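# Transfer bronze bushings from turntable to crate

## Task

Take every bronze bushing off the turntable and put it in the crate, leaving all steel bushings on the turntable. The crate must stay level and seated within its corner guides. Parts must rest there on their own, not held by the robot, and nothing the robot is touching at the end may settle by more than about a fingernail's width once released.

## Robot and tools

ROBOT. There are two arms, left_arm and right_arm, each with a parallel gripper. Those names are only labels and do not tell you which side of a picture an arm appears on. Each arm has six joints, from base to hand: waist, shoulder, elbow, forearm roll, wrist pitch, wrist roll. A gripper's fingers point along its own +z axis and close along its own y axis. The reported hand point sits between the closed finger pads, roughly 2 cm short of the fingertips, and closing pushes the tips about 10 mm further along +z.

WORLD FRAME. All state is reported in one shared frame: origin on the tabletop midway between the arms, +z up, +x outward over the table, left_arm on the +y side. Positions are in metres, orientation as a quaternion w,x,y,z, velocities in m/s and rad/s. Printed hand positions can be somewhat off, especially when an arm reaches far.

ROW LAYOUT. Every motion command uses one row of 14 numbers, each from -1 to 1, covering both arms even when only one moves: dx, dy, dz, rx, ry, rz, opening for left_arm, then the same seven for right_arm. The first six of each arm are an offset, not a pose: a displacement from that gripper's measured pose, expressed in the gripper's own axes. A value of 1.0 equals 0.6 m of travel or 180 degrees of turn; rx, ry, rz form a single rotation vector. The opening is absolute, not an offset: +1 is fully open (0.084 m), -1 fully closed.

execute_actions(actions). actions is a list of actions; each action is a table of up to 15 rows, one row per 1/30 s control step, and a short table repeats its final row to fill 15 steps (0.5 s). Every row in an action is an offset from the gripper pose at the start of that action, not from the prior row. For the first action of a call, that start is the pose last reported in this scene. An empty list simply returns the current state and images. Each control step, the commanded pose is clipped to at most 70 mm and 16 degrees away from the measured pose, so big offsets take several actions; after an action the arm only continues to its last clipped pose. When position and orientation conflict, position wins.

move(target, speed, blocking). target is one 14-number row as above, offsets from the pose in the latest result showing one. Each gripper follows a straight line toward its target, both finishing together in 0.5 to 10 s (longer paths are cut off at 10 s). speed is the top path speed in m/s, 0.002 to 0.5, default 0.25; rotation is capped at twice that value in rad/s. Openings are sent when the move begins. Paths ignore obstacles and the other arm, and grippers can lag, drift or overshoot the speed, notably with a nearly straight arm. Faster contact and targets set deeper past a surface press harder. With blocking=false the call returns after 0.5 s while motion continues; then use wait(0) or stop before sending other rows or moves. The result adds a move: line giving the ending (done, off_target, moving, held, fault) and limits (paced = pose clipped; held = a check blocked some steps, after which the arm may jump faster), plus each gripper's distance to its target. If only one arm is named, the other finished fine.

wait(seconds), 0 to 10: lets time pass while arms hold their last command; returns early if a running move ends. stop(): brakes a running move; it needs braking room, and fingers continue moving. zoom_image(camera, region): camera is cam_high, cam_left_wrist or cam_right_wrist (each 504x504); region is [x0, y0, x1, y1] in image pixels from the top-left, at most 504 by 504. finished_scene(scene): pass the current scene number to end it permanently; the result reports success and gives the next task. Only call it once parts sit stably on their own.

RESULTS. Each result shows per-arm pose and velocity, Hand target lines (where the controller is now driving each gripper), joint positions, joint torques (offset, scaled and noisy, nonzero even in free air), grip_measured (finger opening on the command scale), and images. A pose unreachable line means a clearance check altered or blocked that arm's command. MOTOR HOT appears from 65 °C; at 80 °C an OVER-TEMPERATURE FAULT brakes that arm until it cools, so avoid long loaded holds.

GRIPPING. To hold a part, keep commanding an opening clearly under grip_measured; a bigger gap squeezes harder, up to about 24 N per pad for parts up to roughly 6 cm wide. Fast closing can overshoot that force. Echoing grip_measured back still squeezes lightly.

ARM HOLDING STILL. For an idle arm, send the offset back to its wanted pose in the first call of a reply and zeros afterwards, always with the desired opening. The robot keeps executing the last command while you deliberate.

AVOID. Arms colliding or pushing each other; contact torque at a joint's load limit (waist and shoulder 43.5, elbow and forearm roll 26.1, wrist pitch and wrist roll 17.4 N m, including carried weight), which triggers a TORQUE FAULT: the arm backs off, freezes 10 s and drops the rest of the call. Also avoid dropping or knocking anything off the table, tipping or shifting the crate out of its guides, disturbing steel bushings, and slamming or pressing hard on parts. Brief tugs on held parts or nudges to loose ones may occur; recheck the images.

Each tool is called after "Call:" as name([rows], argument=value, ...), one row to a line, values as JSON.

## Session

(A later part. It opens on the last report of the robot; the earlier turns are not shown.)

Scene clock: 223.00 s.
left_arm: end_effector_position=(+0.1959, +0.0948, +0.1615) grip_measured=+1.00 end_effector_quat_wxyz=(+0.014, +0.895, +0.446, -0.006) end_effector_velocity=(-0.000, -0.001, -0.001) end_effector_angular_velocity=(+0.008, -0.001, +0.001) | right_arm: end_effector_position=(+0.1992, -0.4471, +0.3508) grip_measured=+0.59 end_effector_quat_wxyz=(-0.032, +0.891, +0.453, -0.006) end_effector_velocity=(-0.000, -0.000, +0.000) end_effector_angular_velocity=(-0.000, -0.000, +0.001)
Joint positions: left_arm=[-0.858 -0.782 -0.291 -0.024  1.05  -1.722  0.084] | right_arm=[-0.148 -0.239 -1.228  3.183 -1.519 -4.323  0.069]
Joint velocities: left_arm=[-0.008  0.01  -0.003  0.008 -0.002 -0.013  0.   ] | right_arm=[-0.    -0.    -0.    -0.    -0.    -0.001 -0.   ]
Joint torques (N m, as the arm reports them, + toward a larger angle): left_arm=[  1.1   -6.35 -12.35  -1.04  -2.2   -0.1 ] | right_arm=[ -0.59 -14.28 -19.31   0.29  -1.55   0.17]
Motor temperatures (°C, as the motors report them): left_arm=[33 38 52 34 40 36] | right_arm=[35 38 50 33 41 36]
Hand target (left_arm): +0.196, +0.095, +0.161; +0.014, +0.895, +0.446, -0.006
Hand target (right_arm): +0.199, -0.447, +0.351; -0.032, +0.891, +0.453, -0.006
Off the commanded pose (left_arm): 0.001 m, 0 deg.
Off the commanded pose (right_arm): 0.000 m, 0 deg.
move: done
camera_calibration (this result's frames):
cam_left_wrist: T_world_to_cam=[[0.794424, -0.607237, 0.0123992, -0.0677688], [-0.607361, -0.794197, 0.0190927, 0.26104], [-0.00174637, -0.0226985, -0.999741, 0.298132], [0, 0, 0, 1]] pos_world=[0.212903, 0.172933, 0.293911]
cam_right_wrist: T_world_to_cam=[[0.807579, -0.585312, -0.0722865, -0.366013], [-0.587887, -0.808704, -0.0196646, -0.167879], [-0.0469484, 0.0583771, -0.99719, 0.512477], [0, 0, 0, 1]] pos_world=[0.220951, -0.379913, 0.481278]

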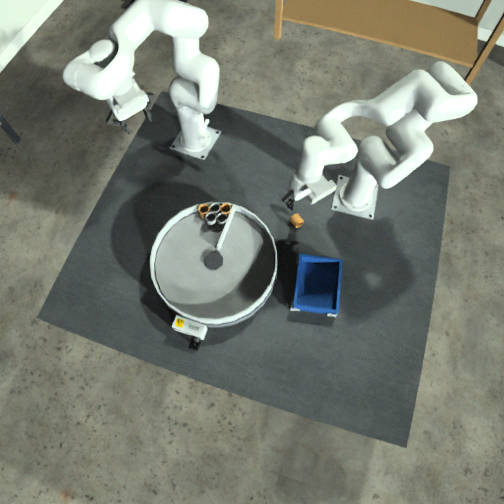

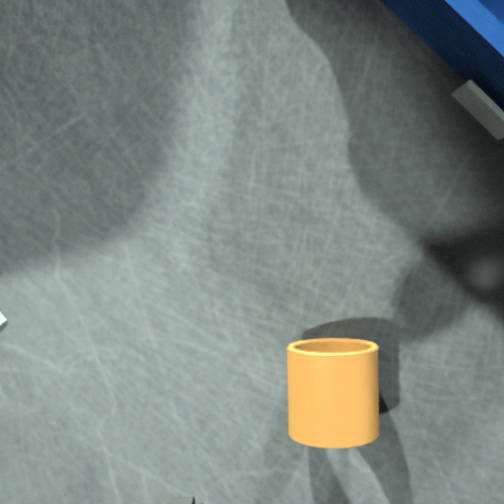

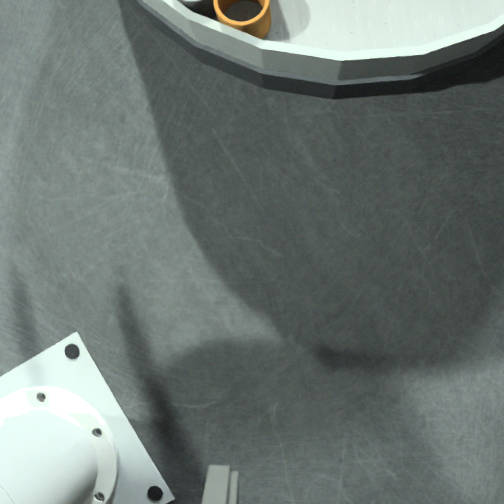

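Call:
move(target=[0.017,0.005,0.213,0,0,0,0.5, 0,0,0,0,0,0,0.6], speed=0.08)

Call:
move(target=[0,0,0,0,0,0,-1, 0,0,0,0,0,0,0.6])

Call:
move(target=[0,0,-0.28,0,0,0,-1, 0,0,0,0,0,0,0.6], speed=0.15)

Scene clock: 230.33 s.
left_arm: end_effector_position=(+0.2045, +0.0967, +0.0339) grip_measured=+0.49 end_effector_quat_wxyz=(+0.014, +0.895, +0.446, -0.007) end_effector_velocity=(+0.000, +0.000, -0.002) end_effector_angular_velocity=(+0.001, +0.001, -0.001) | right_arm: end_effector_position=(+0.1992, -0.4471, +0.3508) grip_measured=+0.59 end_effector_quat_wxyz=(-0.032, +0.891, +0.453, -0.006) end_effector_velocity=(+0.000, -0.000, -0.000) end_effector_angular_velocity=(+0.000, -0.001, +0.001)
Joint positions: left_arm=[-0.838 -0.343 -0.131 -0.05   0.451 -1.668  0.065] | right_arm=[-0.148 -0.239 -1.228  3.183 -1.519 -4.323  0.069]
Joint velocities: left_arm=[ 0.     0.009 -0.001 -0.001 -0.008  0.002  0.   ] | right_arm=[-0.    -0.     0.     0.     0.001 -0.001  0.   ]
Joint torques (N m, as the arm reports them, + toward a larger angle): left_arm=[  0.35 -10.27  -8.91  -0.95  -2.14   0.05] | right_arm=[ -0.45 -14.2  -19.39   0.4   -1.44   0.17]
Motor temperatures (°C, as the motors report them): left_arm=[33 37 52 34 40 36] | right_arm=[35 37 50 33 41 36]
Hand target (left_arm): +0.204, +0.097, +0.034; +0.014, +0.895, +0.446, -0.007
Hand target (right_arm): +0.199, -0.447, +0.351; -0.032, +0.891, +0.453, -0.006
Off the commanded pose (left_arm): 0.001 m, 0 deg.
Off the commanded pose (right_arm): 0.000 m, 0 deg.
move: done
camera_calibration (this result's frames):
cam_left_wrist: T_world_to_cam=[[0.79401, -0.607771, 0.0127554, -0.0717705], [-0.607901, -0.793764, 0.01987, 0.270193], [-0.00195165, -0.023531, -0.999721, 0.170743], [0, 0, 0, 1]] pos_world=[0.22157, 0.174867, 0.166242]
cam_right_wrist: T_world_to_cam=[[0.80758, -0.585312, -0.0722865, -0.366013], [-0.587887, -0.808704, -0.0196646, -0.167879], [-0.0469485, 0.058377, -0.99719, 0.512477], [0, 0, 0, 1]] pos_world=[0.220951, -0.379913, 0.481278]

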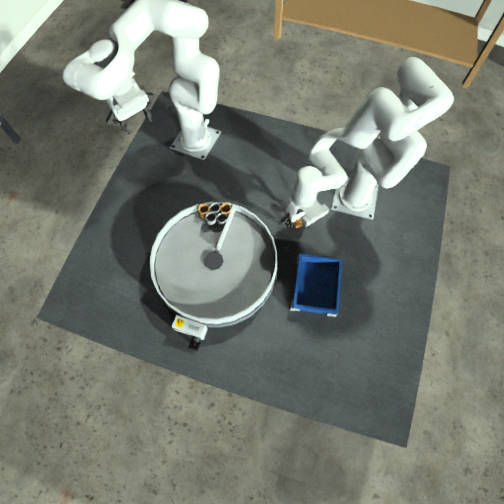

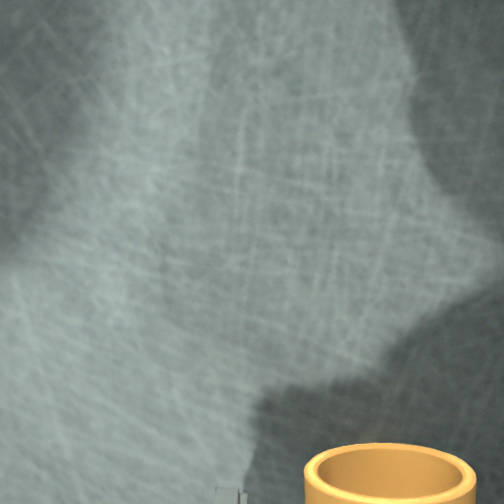

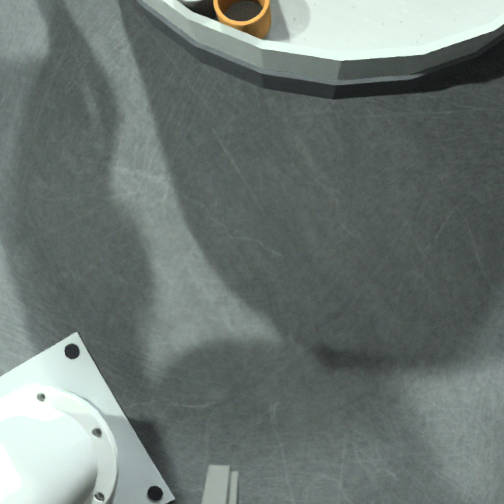

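Scene clock: 230.83 s.
left_arm: end_effector_position=(+0.2045, +0.0966, +0.0339) grip_measured=-0.15 end_effector_quat_wxyz=(+0.014, +0.895, +0.446, -0.007) end_effector_velocity=(-0.000, +0.000, -0.000) end_effector_angular_velocity=(+0.001, +0.001, +0.001) | right_arm: end_effector_position=(+0.1992, -0.4471, +0.3508) grip_measured=+0.59 end_effector_quat_wxyz=(-0.032, +0.891, +0.453, -0.006) end_effector_velocity=(+0.000, +0.000, -0.000) end_effector_angular_velocity=(+0.001, +0.002, -0.001)
Joint positions: left_arm=[-0.838 -0.343 -0.131 -0.05   0.451 -1.668  0.038] | right_arm=[-0.148 -0.239 -1.228  3.183 -1.519 -4.323  0.069]
Joint velocities: left_arm=[0.001 0.    0.    0.    0.001 0.    0.   ] | right_arm=[ 0.     0.002  0.     0.001 -0.001  0.001 -0.   ]
Joint torques (N m, as the arm reports them, + toward a larger angle): left_arm=[  1.04 -11.33  -9.22  -0.86  -2.     0.16] | right_arm=[ -0.57 -14.19 -19.46   0.29  -1.39   0.16]
Motor temperatures (°C, as the motors report them): left_arm=[33 37 52 34 40 36] | right_arm=[35 37 50 33 41 36]
Hand target (left_arm): +0.205, +0.097, +0.034; +0.014, +0.895, +0.446, -0.007
Hand target (right_arm): +0.199, -0.447, +0.351; -0.032, +0.891, +0.453, -0.006
Off the commanded pose (left_arm): 0.000 m, 0 deg.
Off the commanded pose (right_arm): 0.000 m, 0 deg.
move: done
camera_calibration (this result's frames):
cam_left_wrist: T_world_to_cam=[[0.79401, -0.607769, 0.0128432, -0.071804], [-0.607902, -0.793763, 0.0198807, 0.270189], [-0.00188846, -0.0235929, -0.99972, 0.170759], [0, 0, 0, 1]] pos_world=[0.221584, 0.174854, 0.166262]
cam_right_wrist: T_world_to_cam=[[0.80758, -0.585312, -0.0722863, -0.366013], [-0.587887, -0.808704, -0.0196645, -0.167879], [-0.0469483, 0.0583768, -0.99719, 0.512477], [0, 0, 0, 1]] pos_world=[0.220951, -0.379913, 0.481278]

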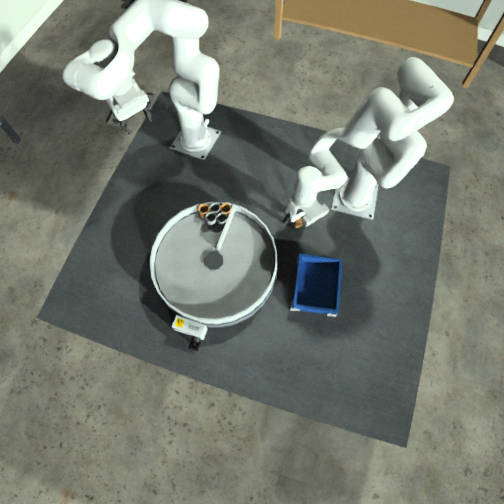

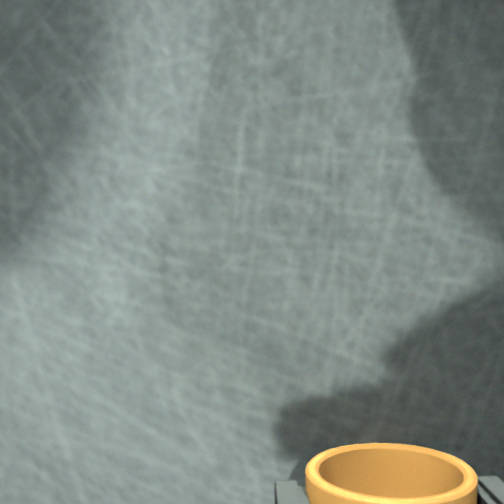

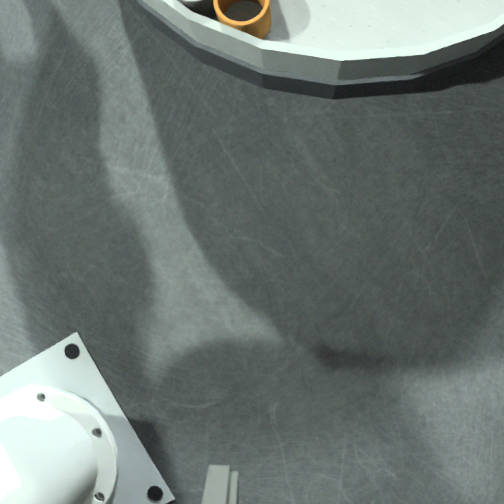

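Scene clock: 232.47 s.
left_arm: end_effector_position=(+0.2043, +0.1026, +0.2013) grip_measured=-0.15 end_effector_quat_wxyz=(+0.014, +0.895, +0.446, -0.006) end_effector_velocity=(+0.000, -0.001, +0.003) end_effector_angular_velocity=(-0.003, -0.003, -0.000) | right_arm: end_effector_position=(+0.1992, -0.4471, +0.3508) grip_measured=+0.59 end_effector_quat_wxyz=(-0.032, +0.891, +0.453, -0.006) end_effector_velocity=(+0.000, -0.000, +0.000) end_effector_angular_velocity=(-0.001, -0.001, +0.001)
Joint positions: left_arm=[-0.812 -0.821 -0.387 -0.023  1.187 -1.679  0.038] | right_arm=[-0.148 -0.239 -1.228  3.183 -1.519 -4.323  0.069]
Joint velocities: left_arm=[-0.    -0.003 -0.006 -0.     0.006 -0.    -0.   ] | right_arm=[-0.    -0.001 -0.    -0.     0.001 -0.001  0.   ]
Joint torques (N m, as the arm reports them, + toward a larger angle): left_arm=[  0.35  -6.57 -12.91  -1.44  -2.49   0.33] | right_arm=[ -0.23 -14.29 -19.66   0.43  -1.5    0.25]
Motor temperatures (°C, as the motors report them): left_arm=[33 37 51 34 40 36] | right_arm=[35 37 50 33 41 36]
Hand target (left_arm): +0.204, +0.102, +0.202; +0.014, +0.895, +0.446, -0.006
Hand target (right_arm): +0.199, -0.447, +0.351; -0.032, +0.891, +0.453, -0.006
Off the commanded pose (left_arm): 0.001 m, 0 deg.
Off the commanded pose (right_arm): 0.000 m, 0 deg.
move: done
camera_calibration (this result's frames):
cam_left_wrist: T_world_to_cam=[[0.794537, -0.607097, 0.0120368, -0.0701741], [-0.607213, -0.794314, 0.0189015, 0.27157], [-0.001914, -0.0223269, -0.999749, 0.338108], [0, 0, 0, 1]] pos_world=[0.221304, 0.180658, 0.333735]
cam_right_wrist: T_world_to_cam=[[0.80758, -0.585312, -0.0722861, -0.366013], [-0.587887, -0.808704, -0.0196643, -0.167879], [-0.0469483, 0.0583765, -0.99719, 0.512477], [0, 0, 0, 1]] pos_world=[0.220951, -0.379913, 0.481278]

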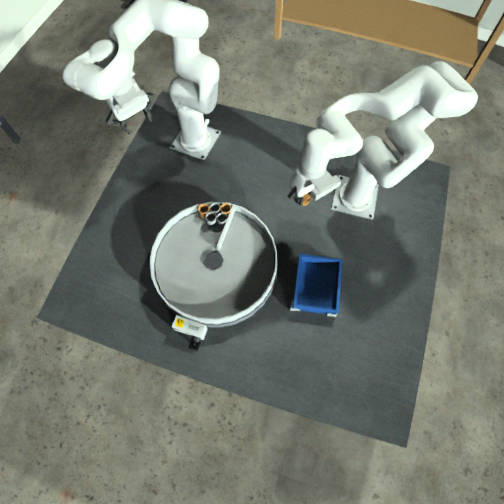

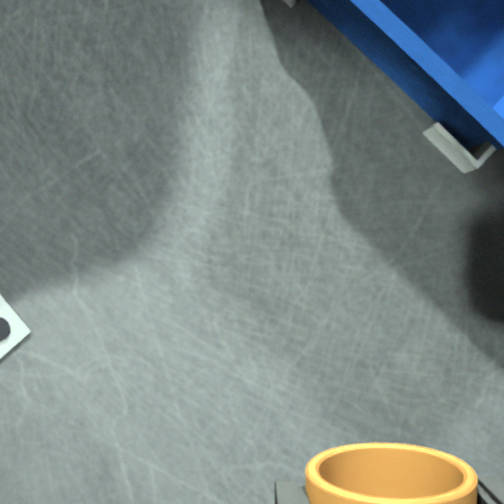

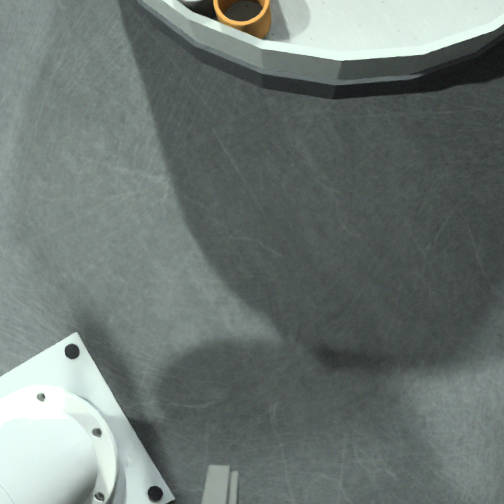

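Call:
move(target=[0.433,0.205,0,0,0,-0.26,-1, 0,0,0,0,0,0,0.6], speed=0.25)

Scene clock: 239.37 s.
left_arm: end_effector_position=(+0.4584, +0.2355, +0.1976) grip_measured=-0.15 end_effector_quat_wxyz=(+0.010, +0.644, +0.765, -0.011) end_effector_velocity=(+0.002, +0.001, -0.000) end_effector_angular_velocity=(+0.001, +0.003, +0.005) | right_arm: end_effector_position=(+0.1992, -0.4471, +0.3508) grip_measured=+0.59 end_effector_quat_wxyz=(-0.032, +0.891, +0.453, -0.006) end_effector_velocity=(+0.000, -0.000, -0.000) end_effector_angular_velocity=(-0.001, -0.001, +0.001)
Joint positions: left_arm=[-0.146 -0.088 -0.952 -0.035  1.038 -1.82   0.038] | right_arm=[-0.148 -0.239 -1.228  3.183 -1.519 -4.323  0.069]
Joint velocities: left_arm=[ 0.003  0.007 -0.008  0.001  0.003 -0.002 -0.   ] | right_arm=[-0.    -0.     0.    -0.     0.001 -0.001 -0.   ]
Joint torques (N m, as the arm reports them, + toward a larger angle): left_arm=[  0.65 -24.48 -12.41  -0.98  -2.41  -0.05] | right_arm=[ -0.51 -13.92 -19.4    0.31  -1.46   0.26]
Motor temperatures (°C, as the motors report them): left_arm=[33 37 52 34 40 36] | right_arm=[35 36 50 33 41 36]
Hand target (left_arm): +0.459, +0.236, +0.198; +0.010, +0.644, +0.765, -0.011
Hand target (right_arm): +0.199, -0.447, +0.351; -0.032, +0.891, +0.453, -0.006
Off the commanded pose (left_arm): 0.001 m, 0 deg.
Off the commanded pose (right_arm): 0.000 m, 0 deg.
move: done
camera_calibration (this result's frames):
cam_left_wrist: T_world_to_cam=[[0.986652, 0.16242, -0.0117569, -0.455883], [0.162669, -0.98637, 0.02476, 0.2226], [-0.00757512, -0.0263419, -0.999624, 0.341454], [0, 0, 0, 1]] pos_world=[0.416174, 0.302605, 0.330455]
cam_right_wrist: T_world_to_cam=[[0.80758, -0.585312, -0.072286, -0.366013], [-0.587887, -0.808704, -0.0196641, -0.167879], [-0.0469484, 0.0583764, -0.99719, 0.512477], [0, 0, 0, 1]] pos_world=[0.220951, -0.379913, 0.481278]

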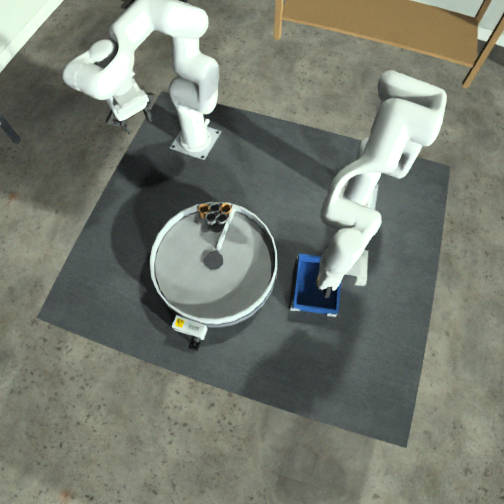

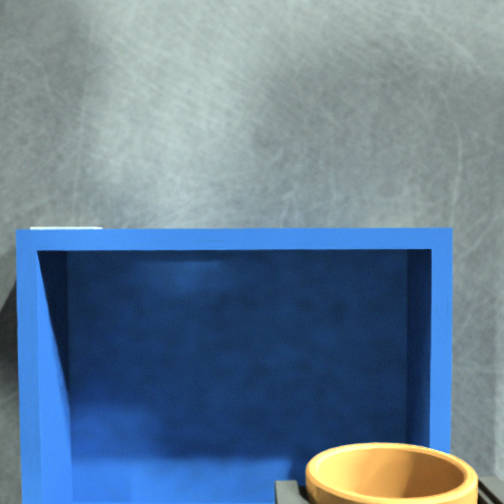

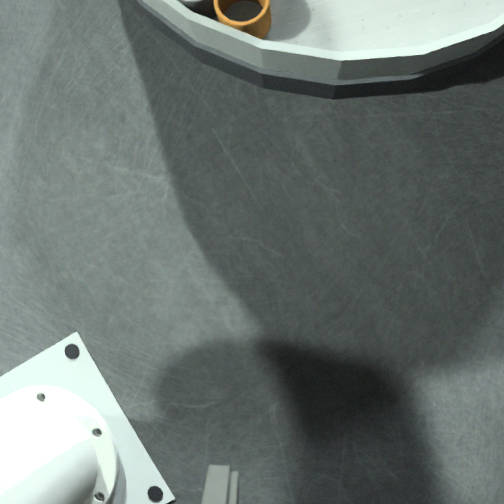

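Call:
move(target=[0.02,-0.025,0.245,0,0,0,-1, 0,0,0,0,0,0,0.6], speed=0.08)

Call:
move(target=[0,0,0,0,0,0,0.1, 0,0,0,0,0,0,0.6])

Call:
move(target=[0,0,-0.3,0,0,0,0.1, 0,0,0,0,0,0,0.6], speed=0.15)

Scene clock: 250.83 s.
left_arm: end_effector_position=(+0.4422, +0.2399, +0.0509) grip_measured=-0.15 end_effector_quat_wxyz=(+0.010, +0.644, +0.765, -0.011) end_effector_velocity=(+0.001, +0.001, -0.002) end_effector_angular_velocity=(-0.000, -0.002, +0.002) | right_arm: end_effector_position=(+0.1992, -0.4471, +0.3508) grip_measured=+0.59 end_effector_quat_wxyz=(-0.032, +0.891, +0.453, -0.006) end_effector_velocity=(-0.000, -0.000, +0.000) end_effector_angular_velocity=(-0.001, +0.001, +0.001)
Joint positions: left_arm=[-0.144  0.13  -0.725 -0.054  0.592 -1.79   0.038] | right_arm=[-0.148 -0.239 -1.228  3.183 -1.519 -4.323  0.069]
Joint velocities: left_arm=[ 0.003  0.005 -0.    -0.001 -0.007  0.001 -0.   ] | right_arm=[ 0.    -0.001  0.001 -0.001 -0.001 -0.001  0.   ]
Joint torques (N m, as the arm reports them, + toward a larger angle): left_arm=[ -0.21 -25.92 -10.07  -0.97  -2.1    0.3 ] | right_arm=[ -0.53 -14.25 -19.46   0.23  -1.41   0.32]
Motor temperatures (°C, as the motors report them): left_arm=[33 38 52 34 40 36] | right_arm=[35 36 50 33 41 36]
Hand target (left_arm): +0.442, +0.240, +0.050; +0.010, +0.644, +0.765, -0.012
Hand target (right_arm): +0.199, -0.447, +0.351; -0.032, +0.891, +0.453, -0.006
Off the commanded pose (left_arm): 0.001 m, 0 deg.
Off the commanded pose (right_arm): 0.000 m, 0 deg.
move: done
camera_calibration (this result's frames):
cam_left_wrist: T_world_to_cam=[[0.986745, 0.161894, -0.0111723, -0.442269], [0.162133, -0.98644, 0.0254657, 0.233466], [-0.00689801, -0.0269396, -0.999613, 0.194584], [0, 0, 0, 1]] pos_world=[0.399896, 0.307143, 0.183622]
cam_right_wrist: T_world_to_cam=[[0.80758, -0.585312, -0.0722859, -0.366013], [-0.587887, -0.808704, -0.0196641, -0.167879], [-0.0469483, 0.0583763, -0.99719, 0.512477], [0, 0, 0, 1]] pos_world=[0.220951, -0.379913, 0.481278]

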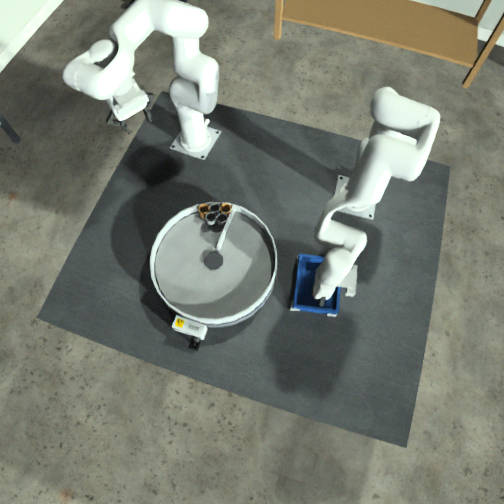

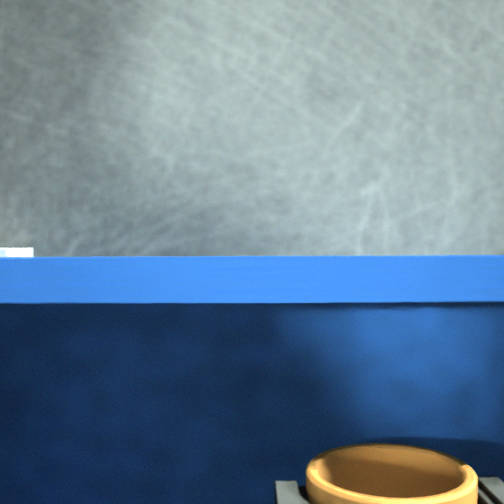

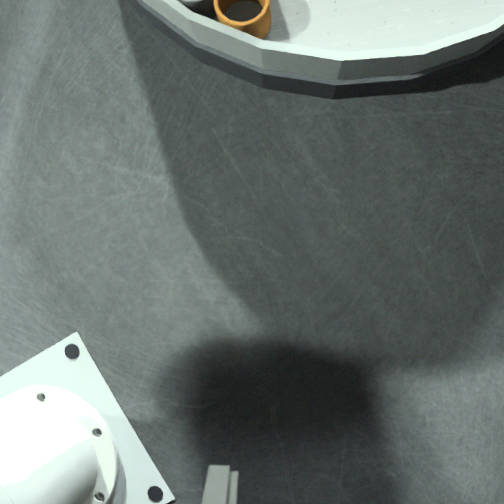

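Scene clock: 251.33 s.
left_arm: end_effector_position=(+0.4422, +0.2399, +0.0509) grip_measured=+0.09 end_effector_quat_wxyz=(+0.010, +0.644, +0.765, -0.011) end_effector_velocity=(+0.000, +0.000, -0.000) end_effector_angular_velocity=(-0.000, +0.000, +0.001) | right_arm: end_effector_position=(+0.1992, -0.4471, +0.3508) grip_measured=+0.59 end_effector_quat_wxyz=(-0.032, +0.891, +0.453, -0.006) end_effector_velocity=(+0.000, +0.000, +0.000) end_effector_angular_velocity=(+0.001, -0.002, -0.001)
Joint positions: left_arm=[-0.144  0.13  -0.725 -0.054  0.592 -1.79   0.048] | right_arm=[-0.148 -0.239 -1.228  3.183 -1.519 -4.323  0.069]
Joint velocities: left_arm=[ 0.  0. -0. -0. -0. -0.  0.] | right_arm=[-0.    -0.002  0.     0.001  0.001  0.001 -0.   ]
Joint torques (N m, as the arm reports them, + toward a larger angle): left_arm=[  0.15 -25.2   -9.85  -0.62  -2.22   0.21] | right_arm=[ -0.91 -13.98 -19.49   0.35  -1.44   0.38]
Motor temperatures (°C, as the motors report them): left_arm=[33 38 52 34 40 36] | right_arm=[35 36 50 33 41 36]
Hand target (left_arm): +0.442, +0.240, +0.051; +0.010, +0.644, +0.765, -0.011
Hand target (right_arm): +0.199, -0.447, +0.351; -0.032, +0.891, +0.453, -0.006
Off the commanded pose (left_arm): 0.000 m, 0 deg.
Off the commanded pose (right_arm): 0.000 m, 0 deg.
move: done
camera_calibration (this result's frames):
cam_left_wrist: T_world_to_cam=[[0.986746, 0.161895, -0.0110595, -0.44231], [0.16213, -0.98644, 0.0254947, 0.233455], [-0.00678209, -0.0269499, -0.999614, 0.194577], [0, 0, 0, 1]] pos_world=[0.399917, 0.307141, 0.183658]
cam_right_wrist: T_world_to_cam=[[0.80758, -0.585312, -0.072286, -0.366013], [-0.587887, -0.808704, -0.0196641, -0.16788], [-0.0469484, 0.0583764, -0.99719, 0.512477], [0, 0, 0, 1]] pos_world=[0.220951, -0.379913, 0.481278]

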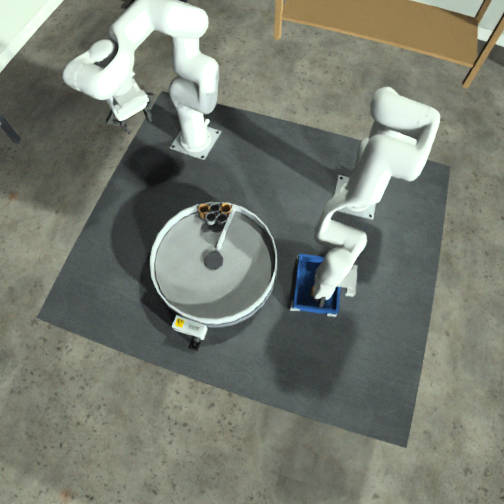

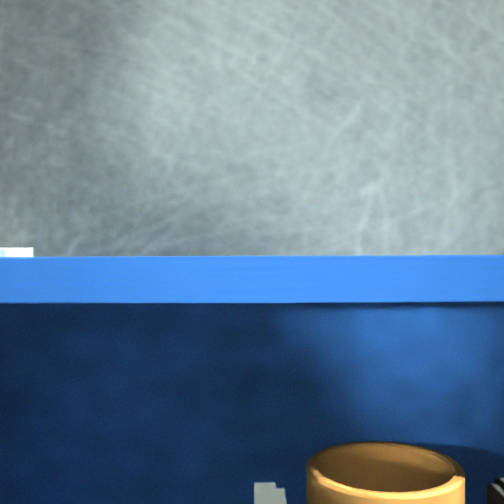

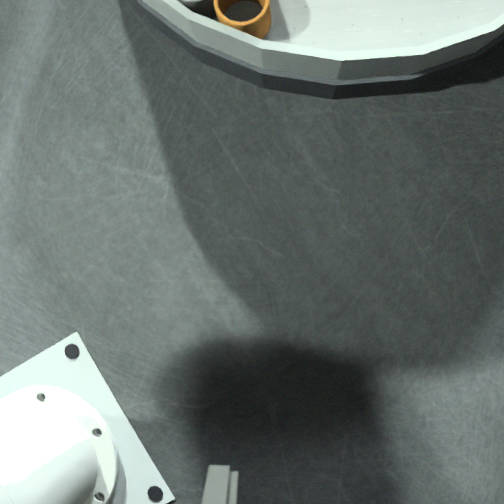

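Scene clock: 252.97 s.
left_arm: end_effector_position=(+0.4414, +0.2458, +0.2300) grip_measured=+0.09 end_effector_quat_wxyz=(+0.010, +0.644, +0.765, -0.011) end_effector_velocity=(+0.001, -0.000, +0.004) end_effector_angular_velocity=(-0.001, -0.005, -0.000) | right_arm: end_effector_position=(+0.1992, -0.4471, +0.3508) grip_measured=+0.59 end_effector_quat_wxyz=(-0.032, +0.891, +0.453, -0.006) end_effector_velocity=(+0.000, +0.000, -0.000) end_effector_angular_velocity=(+0.001, -0.001, -0.001)
Joint positions: left_arm=[-0.125 -0.179 -0.954 -0.033  1.13  -1.802  0.048] | right_arm=[-0.148 -0.239 -1.228  3.183 -1.519 -4.323  0.069]
Joint velocities: left_arm=[ 0.    -0.002 -0.01  -0.     0.007  0.    -0.   ] | right_arm=[-0.     0.    -0.     0.001  0.001  0.    -0.   ]
Joint torques (N m, as the arm reports them, + toward a larger angle): left_arm=[  0.63 -21.96 -12.32  -1.03  -2.21   0.2 ] | right_arm=[ -0.9  -14.32 -19.44   0.28  -1.38   0.16]
Motor temperatures (°C, as the motors report them): left_arm=[33 38 52 34 40 36] | right_arm=[35 35 50 33 41 36]
Hand target (left_arm): +0.442, +0.246, +0.231; +0.010, +0.644, +0.765, -0.011
Hand target (right_arm): +0.199, -0.447, +0.351; -0.032, +0.891, +0.453, -0.006
Off the commanded pose (left_arm): 0.001 m, 0 deg.
Off the commanded pose (right_arm): 0.000 m, 0 deg.
move: done
camera_calibration (this result's frames):
cam_left_wrist: T_world_to_cam=[[0.986627, 0.16254, -0.0121183, -0.44033], [0.162797, -0.986354, 0.0245698, 0.234744], [-0.00795933, -0.026214, -0.999625, 0.374124], [0, 0, 0, 1]] pos_world=[0.399204, 0.312919, 0.36288]
cam_right_wrist: T_world_to_cam=[[0.80758, -0.585312, -0.0722861, -0.366013], [-0.587887, -0.808704, -0.019664, -0.16788], [-0.0469484, 0.0583763, -0.99719, 0.512477], [0, 0, 0, 1]] pos_world=[0.220951, -0.379913, 0.481278]

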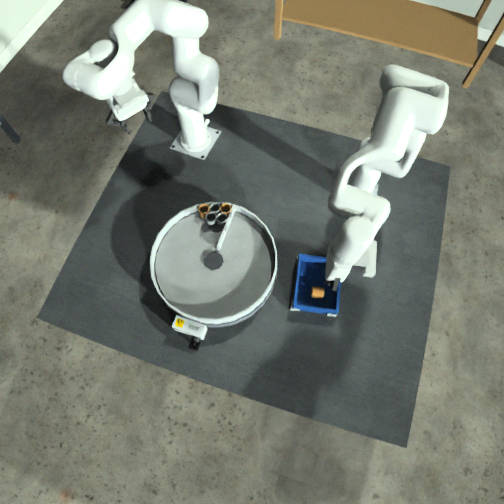

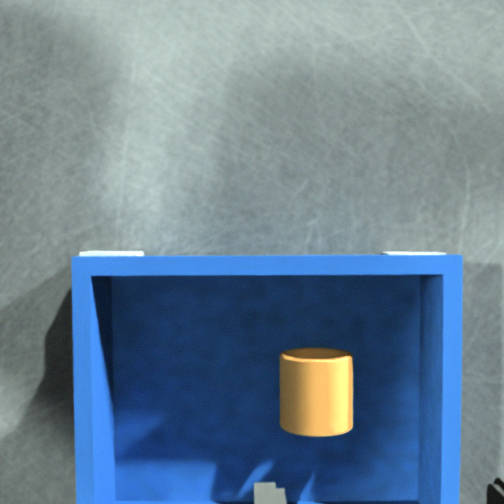

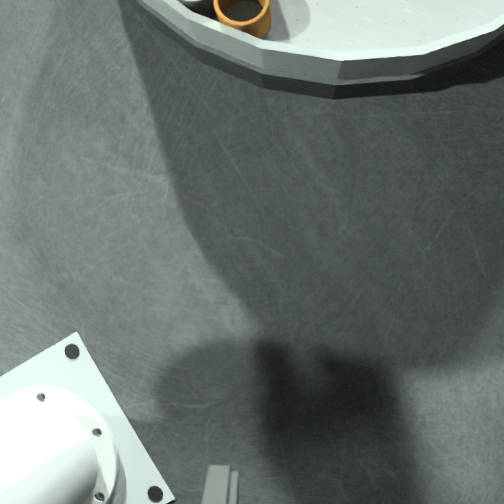

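Call:
move(target=[-0.66,-0.345,-0.03,0,0,0.55,0.1, 0,0,0,0,0,0,0.6], speed=0.3)

Scene clock: 261.10 s.
left_arm: end_effector_position=(+0.3050, -0.1781, +0.2619) grip_measured=+0.09 end_effector_quat_wxyz=(+0.016, +1.000, +0.007, +0.000) end_effector_velocity=(-0.001, -0.002, +0.000) end_effector_angular_velocity=(+0.001, +0.001, -0.006) | right_arm: end_effector_position=(+0.1992, -0.4471, +0.3508) grip_measured=+0.59 end_effector_quat_wxyz=(-0.032, +0.891, +0.453, -0.006) end_effector_velocity=(-0.000, -0.000, +0.000) end_effector_angular_velocity=(-0.001, +0.001, -0.000)
Joint positions: left_arm=[-1.064  0.199 -1.479 -0.016  1.253 -1.023  0.048] | right_arm=[-0.148 -0.239 -1.228  3.183 -1.519 -4.323  0.069]
Joint velocities: left_arm=[-0.003  0.006 -0.009 -0.001  0.005  0.003 -0.   ] | right_arm=[-0.    -0.     0.    -0.001 -0.001  0.     0.   ]
Joint torques (N m, as the arm reports them, + toward a larger angle): left_arm=[  0.67 -31.81 -12.5   -1.46  -2.53  -0.09] | right_arm=[ -0.5  -13.98 -19.32   0.24  -1.41   0.2 ]
Motor temperatures (°C, as the motors report them): left_arm=[33 38 52 34 40 36] | right_arm=[35 35 50 33 41 36]
Hand target (left_arm): +0.305, -0.178, +0.262; +0.016, +1.000, +0.007, +0.000
Hand target (right_arm): +0.199, -0.447, +0.351; -0.032, +0.891, +0.453, -0.006
Off the commanded pose (left_arm): 0.001 m, 0 deg.
Off the commanded pose (right_arm): 0.000 m, 0 deg.
move: done
camera_calibration (this result's frames):
cam_left_wrist: T_world_to_cam=[[0.00746648, -0.999682, 0.024075, -0.154316], [-0.999954, -0.00760867, -0.00581972, 0.374965], [0.00600105, -0.0240305, -0.999693, 0.389963], [0, 0, 0, 1]] pos_world=[0.37376, -0.142043, 0.395741]
cam_right_wrist: T_world_to_cam=[[0.80758, -0.585312, -0.0722861, -0.366013], [-0.587887, -0.808704, -0.019664, -0.16788], [-0.0469485, 0.0583763, -0.99719, 0.512477], [0, 0, 0, 1]] pos_world=[0.220951, -0.379913, 0.481278]

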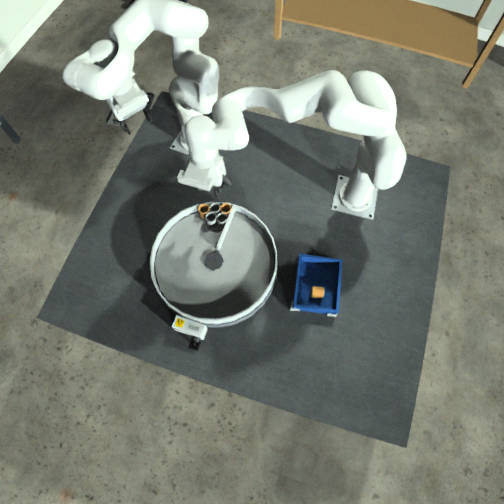

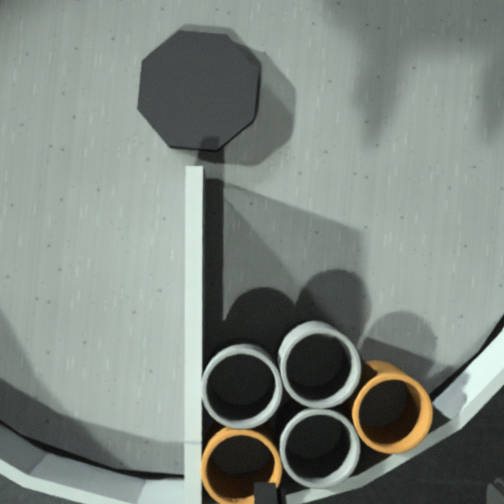

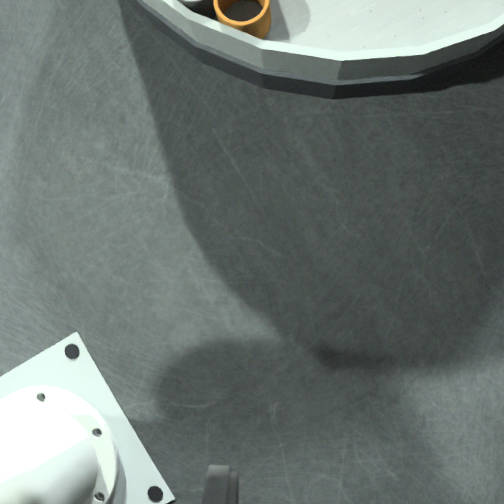

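Call:
move(target=[-0.007,0.053,0.17,0,0,-0.444,0.1, 0,0,0,0,0,0,0.6], speed=0.15)

Scene clock: 285.30 s.
left_arm: end_effector_position=(+0.3013, -0.2135, +0.1613) grip_measured=+0.09 end_effector_quat_wxyz=(+0.012, +0.762, +0.647, -0.010) end_effector_velocity=(-0.001, -0.001, -0.000) end_effector_angular_velocity=(-0.000, -0.001, +0.006) | right_arm: end_effector_position=(+0.1992, -0.4471, +0.3508) grip_measured=+0.59 end_effector_quat_wxyz=(-0.032, +0.891, +0.453, -0.006) end_effector_velocity=(+0.000, +0.000, -0.000) end_effector_angular_velocity=(+0.000, -0.001, -0.000)
Joint positions: left_arm=[-1.103  0.366 -1.417 -0.017  1.023 -2.453  0.048] | right_arm=[-0.148 -0.239 -1.228  3.183 -1.519 -4.323  0.069]
Joint velocities: left_arm=[-0.002  0.001 -0.001  0.001 -0.    -0.008  0.   ] | right_arm=[-0.     0.001 -0.     0.001  0.001 -0.    -0.   ]
Joint torques (N m, as the arm reports them, + toward a larger angle): left_arm=[  0.6  -35.1  -12.01  -1.23  -2.29   0.09] | right_arm=[ -0.46 -14.4  -19.63   0.34  -1.42   0.27]
Motor temperatures (°C, as the motors report them): left_arm=[33 40 53 34 40 36] | right_arm=[35 35 50 33 41 36]
Hand target (left_arm): +0.301, -0.213, +0.161; +0.012, +0.762, +0.648, -0.010
Hand target (right_arm): +0.199, -0.447, +0.351; -0.032, +0.891, +0.453, -0.006
Off the commanded pose (left_arm): 0.000 m, 0 deg.
Off the commanded pose (right_arm): 0.000 m, 0 deg.
move: done
camera_calibration (this result's frames):
cam_left_wrist: T_world_to_cam=[[0.985675, -0.168656, -0.000822919, -0.300576], [-0.168577, -0.985342, 0.026123, -0.0939274], [-0.00521665, -0.02561, -0.999658, 0.291532], [0, 0, 0, 1]] pos_world=[0.281957, -0.135778, 0.293638]
cam_right_wrist: T_world_to_cam=[[0.80758, -0.585312, -0.0722862, -0.366013], [-0.587887, -0.808704, -0.0196638, -0.16788], [-0.0469487, 0.0583762, -0.99719, 0.512477], [0, 0, 0, 1]] pos_world=[0.220951, -0.379913, 0.481278]

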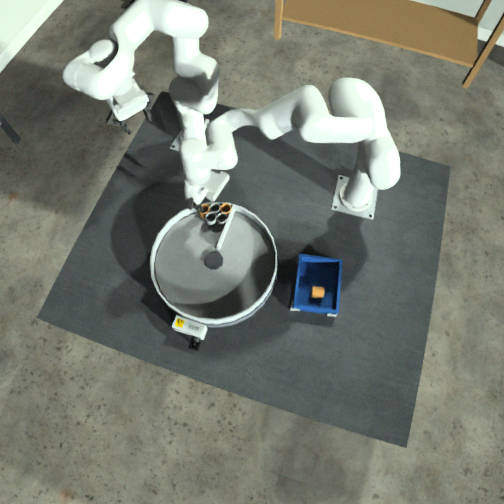

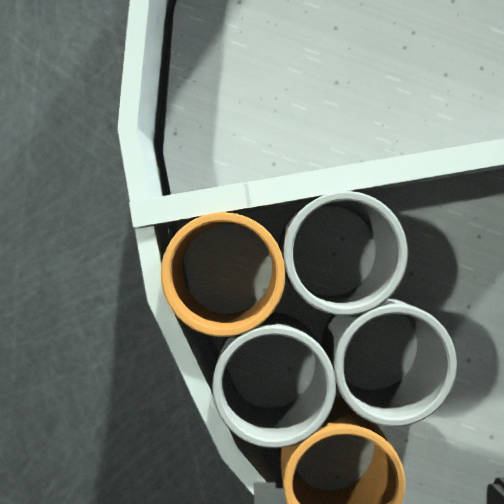

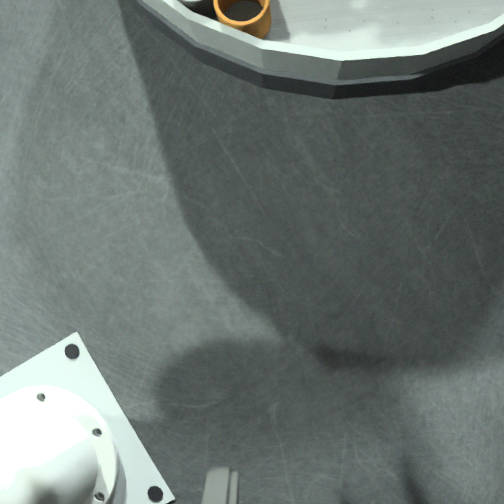

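Call:
move(target=[-0.005,-0.007,0.093,0,0,0,0.1, 0,0,0,0,0,0,0.6], speed=0.03)

Scene clock: 292.43 s.
left_arm: end_effector_position=(+0.2973, -0.2179, +0.1062) grip_measured=+0.09 end_effector_quat_wxyz=(+0.013, +0.762, +0.648, -0.010) end_effector_velocity=(-0.001, -0.000, -0.000) end_effector_angular_velocity=(+0.000, -0.000, -0.002) | right_arm: end_effector_position=(+0.1992, -0.4471, +0.3508) grip_measured=+0.59 end_effector_quat_wxyz=(-0.032, +0.891, +0.453, -0.006) end_effector_velocity=(-0.001, -0.000, +0.000) end_effector_angular_velocity=(-0.002, +0.002, +0.001)
Joint positions: left_arm=[-1.113  0.441 -1.359 -0.019  0.889 -2.461  0.048] | right_arm=[-0.148 -0.239 -1.228  3.183 -1.519 -4.323  0.069]
Joint velocities: left_arm=[-0.002  0.    -0.     0.     0.     0.    -0.   ] | right_arm=[-0.     0.     0.    -0.002 -0.002 -0.001  0.   ]
Joint torques (N m, as the arm reports them, + toward a larger angle): left_arm=[ -0.98 -22.15  -5.14  -1.07   0.43   0.03] | right_arm=[ -0.8  -14.67 -19.39   0.44  -1.57   0.22]
Motor temperatures (°C, as the motors report them): left_arm=[33 40 52 34 40 36] | right_arm=[35 35 50 33 41 36]
Hand target (left_arm): +0.297, -0.218, +0.106; +0.012, +0.762, +0.647, -0.010
Hand target (right_arm): +0.199, -0.447, +0.351; -0.032, +0.891, +0.453, -0.006
Off the commanded pose (left_arm): 0.001 m, 0 deg.
Off the commanded pose (right_arm): 0.000 m, 0 deg.
move: done
camera_calibration (this result's frames):
cam_left_wrist: T_world_to_cam=[[0.985748, -0.168231, 0.000236732, -0.297471], [-0.168174, -0.985373, 0.0275122, -0.0978364], [-0.00439513, -0.0271599, -0.999621, 0.235767], [0, 0, 0, 1]] pos_world=[0.277814, -0.140046, 0.23844]
cam_right_wrist: T_world_to_cam=[[0.80758, -0.585312, -0.0722861, -0.366013], [-0.587887, -0.808704, -0.0196638, -0.16788], [-0.0469486, 0.0583761, -0.99719, 0.512477], [0, 0, 0, 1]] pos_world=[0.220951, -0.379913, 0.481278]

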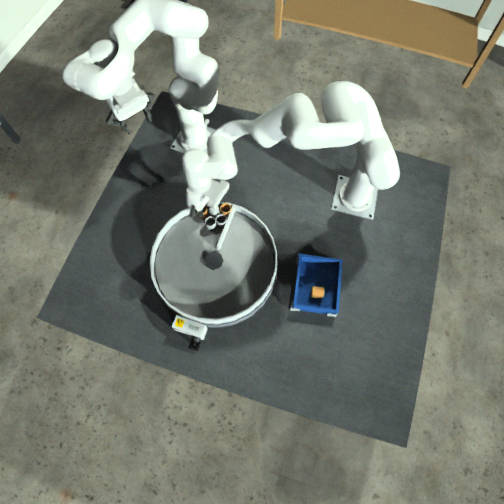

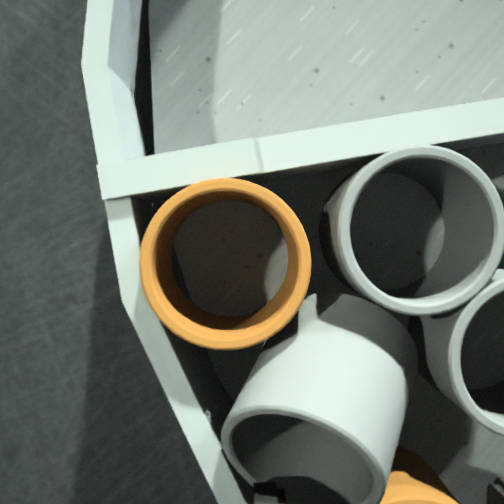

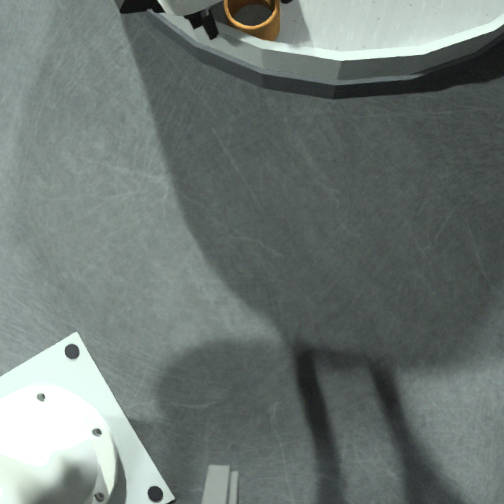

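Tipped a steel one; lift off.

Call:
move(target=[0,0,-0.2,0,0,0,0.1, 0,0,0,0,0,0,0.6], speed=0.05)

Call:
wait(seconds=3)

Scene clock: 298.43 s.
left_arm: end_effector_position=(+0.2971, -0.2135, +0.2257) grip_measured=+0.09 end_effector_quat_wxyz=(+0.013, +0.762, +0.648, -0.010) end_effector_velocity=(-0.001, +0.000, +0.000) end_effector_angular_velocity=(+0.004, +0.002, -0.001) | right_arm: end_effector_position=(+0.1992, -0.4471, +0.3508) grip_measured=+0.59 end_effector_quat_wxyz=(-0.032, +0.891, +0.453, -0.006) end_effector_velocity=(-0.000, +0.000, -0.000) end_effector_angular_velocity=(+0.002, +0.000, +0.001)
Joint positions: left_arm=[-1.109  0.308 -1.522 -0.016  1.184 -2.463  0.048] | right_arm=[-0.148 -0.239 -1.228  3.183 -1.519 -4.323  0.069]
Joint velocities: left_arm=[-0.001  0.001 -0.003  0.     0.007 -0.    -0.   ] | right_arm=[-0.    -0.     0.001  0.002 -0.    -0.001  0.   ]
Joint torques (N m, as the arm reports them, + toward a larger angle): left_arm=[  0.17 -34.54 -12.51  -1.36  -2.2    0.22] | right_arm=[ -0.64 -14.26 -19.42   0.46  -1.51   0.22]
Motor temperatures (°C, as the motors report them): left_arm=[33 40 51 34 40 36] | right_arm=[35 35 50 33 41 36]
Hand target (left_arm): +0.297, -0.214, +0.226; +0.013, +0.762, +0.648, -0.010
Hand target (right_arm): +0.199, -0.447, +0.351; -0.032, +0.891, +0.453, -0.006
Off the commanded pose (left_arm): 0.001 m, 0 deg.
Off the commanded pose (right_arm): 0.000 m, 0 deg.
move: done
camera_calibration (this result's frames):
cam_left_wrist: T_world_to_cam=[[0.985818, -0.167818, 0.000118896, -0.296473], [-0.16776, -0.985459, 0.0269664, -0.0968202], [-0.00440827, -0.0266039, -0.999636, 0.355466], [0, 0, 0, 1]] pos_world=[0.277593, -0.135709, 0.357982]
cam_right_wrist: T_world_to_cam=[[0.80758, -0.585312, -0.0722862, -0.366013], [-0.587887, -0.808704, -0.0196637, -0.16788], [-0.0469488, 0.0583761, -0.99719, 0.512477], [0, 0, 0, 1]] pos_world=[0.220951, -0.379913, 0.481278]

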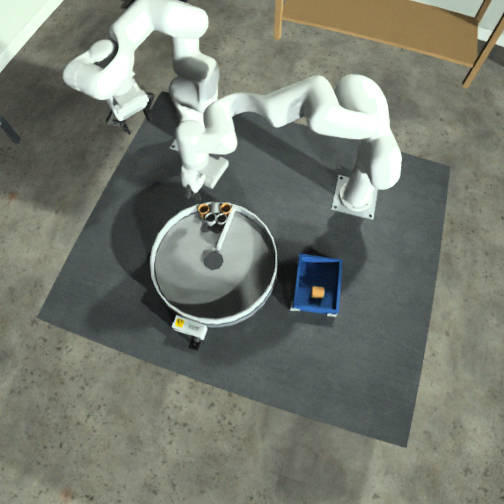

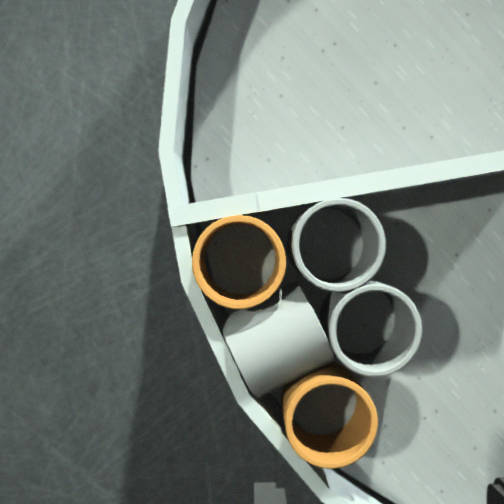

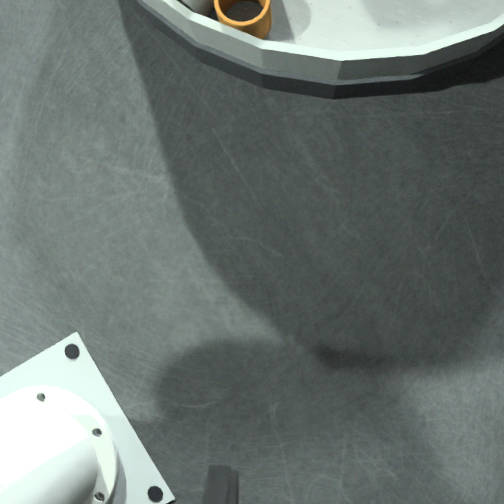

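Scene clock: 301.43 s.
left_arm: end_effector_position=(+0.2972, -0.2136, +0.2261) grip_measured=+0.09 end_effector_quat_wxyz=(+0.013, +0.762, +0.648, -0.010) end_effector_velocity=(+0.000, -0.001, +0.001) end_effector_angular_velocity=(-0.002, -0.001, +0.000) | right_arm: end_effector_position=(+0.1992, -0.4471, +0.3508) grip_measured=+0.59 end_effector_quat_wxyz=(-0.032, +0.891, +0.453, -0.006) end_effector_velocity=(+0.000, +0.000, +0.000) end_effector_angular_velocity=(+0.000, -0.000, +0.000)
Joint positions: left_arm=[-1.109  0.308 -1.522 -0.016  1.185 -2.463  0.048] | right_arm=[-0.148 -0.239 -1.228  3.183 -1.519 -4.323  0.069]
Joint velocities: left_arm=[-0.    -0.    -0.001 -0.    -0.001 -0.     0.   ] | right_arm=[ 0.     0.    -0.001  0.     0.    -0.    -0.   ]
Joint torques (N m, as the arm reports them, + toward a larger angle): left_arm=[ -0.67 -33.99 -12.27  -1.28  -2.18   0.1 ] | right_arm=[ -0.68 -14.15 -19.28   0.27  -1.42   0.22]
Motor temperatures (°C, as the motors report them): left_arm=[33 40 51 34 40 36] | right_arm=[35 35 50 33 41 36]
Hand target (left_arm): +0.297, -0.214, +0.226; +0.013, +0.762, +0.648, -0.010
Hand target (right_arm): +0.199, -0.447, +0.351; -0.032, +0.891, +0.453, -0.006
Off the commanded pose (left_arm): 0.000 m, 0 deg.
Off the commanded pose (right_arm): 0.000 m, 0 deg.
wait: 3.00 s; at rest by 0.17 s
camera_calibration (this result's frames):
cam_left_wrist: T_world_to_cam=[[0.985819, -0.167811, 0.000431264, -0.29661], [-0.16776, -0.985448, 0.0273549, -0.0969924], [-0.00416546, -0.0270393, -0.999626, 0.355698], [0, 0, 0, 1]] pos_world=[0.277614, -0.135738, 0.358346]
cam_right_wrist: T_world_to_cam=[[0.80758, -0.585312, -0.0722859, -0.366013], [-0.587887, -0.808704, -0.0196638, -0.16788], [-0.0469484, 0.0583761, -0.99719, 0.512477], [0, 0, 0, 1]] pos_world=[0.220951, -0.379913, 0.481278]

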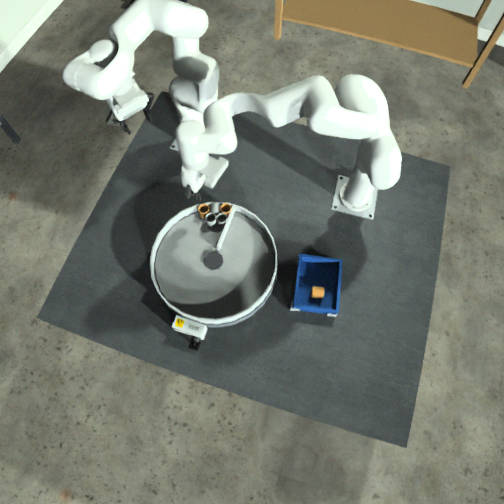

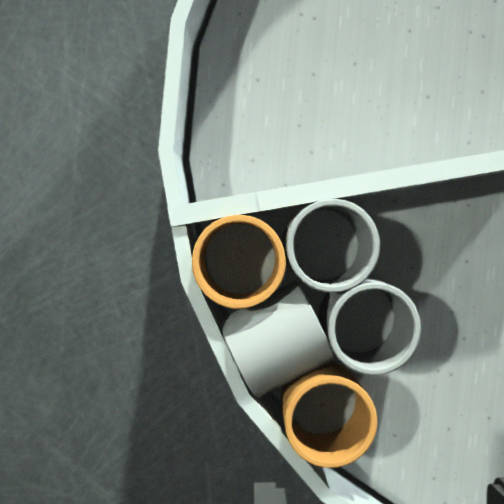

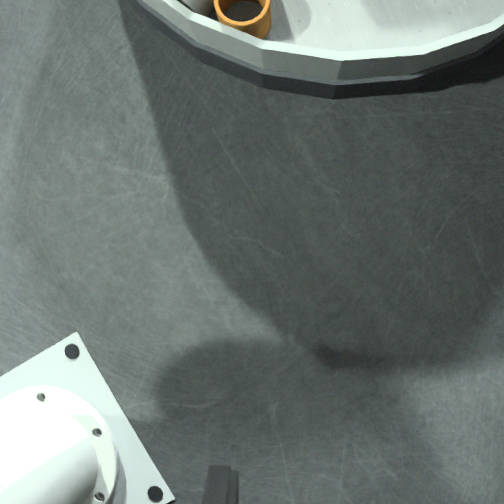

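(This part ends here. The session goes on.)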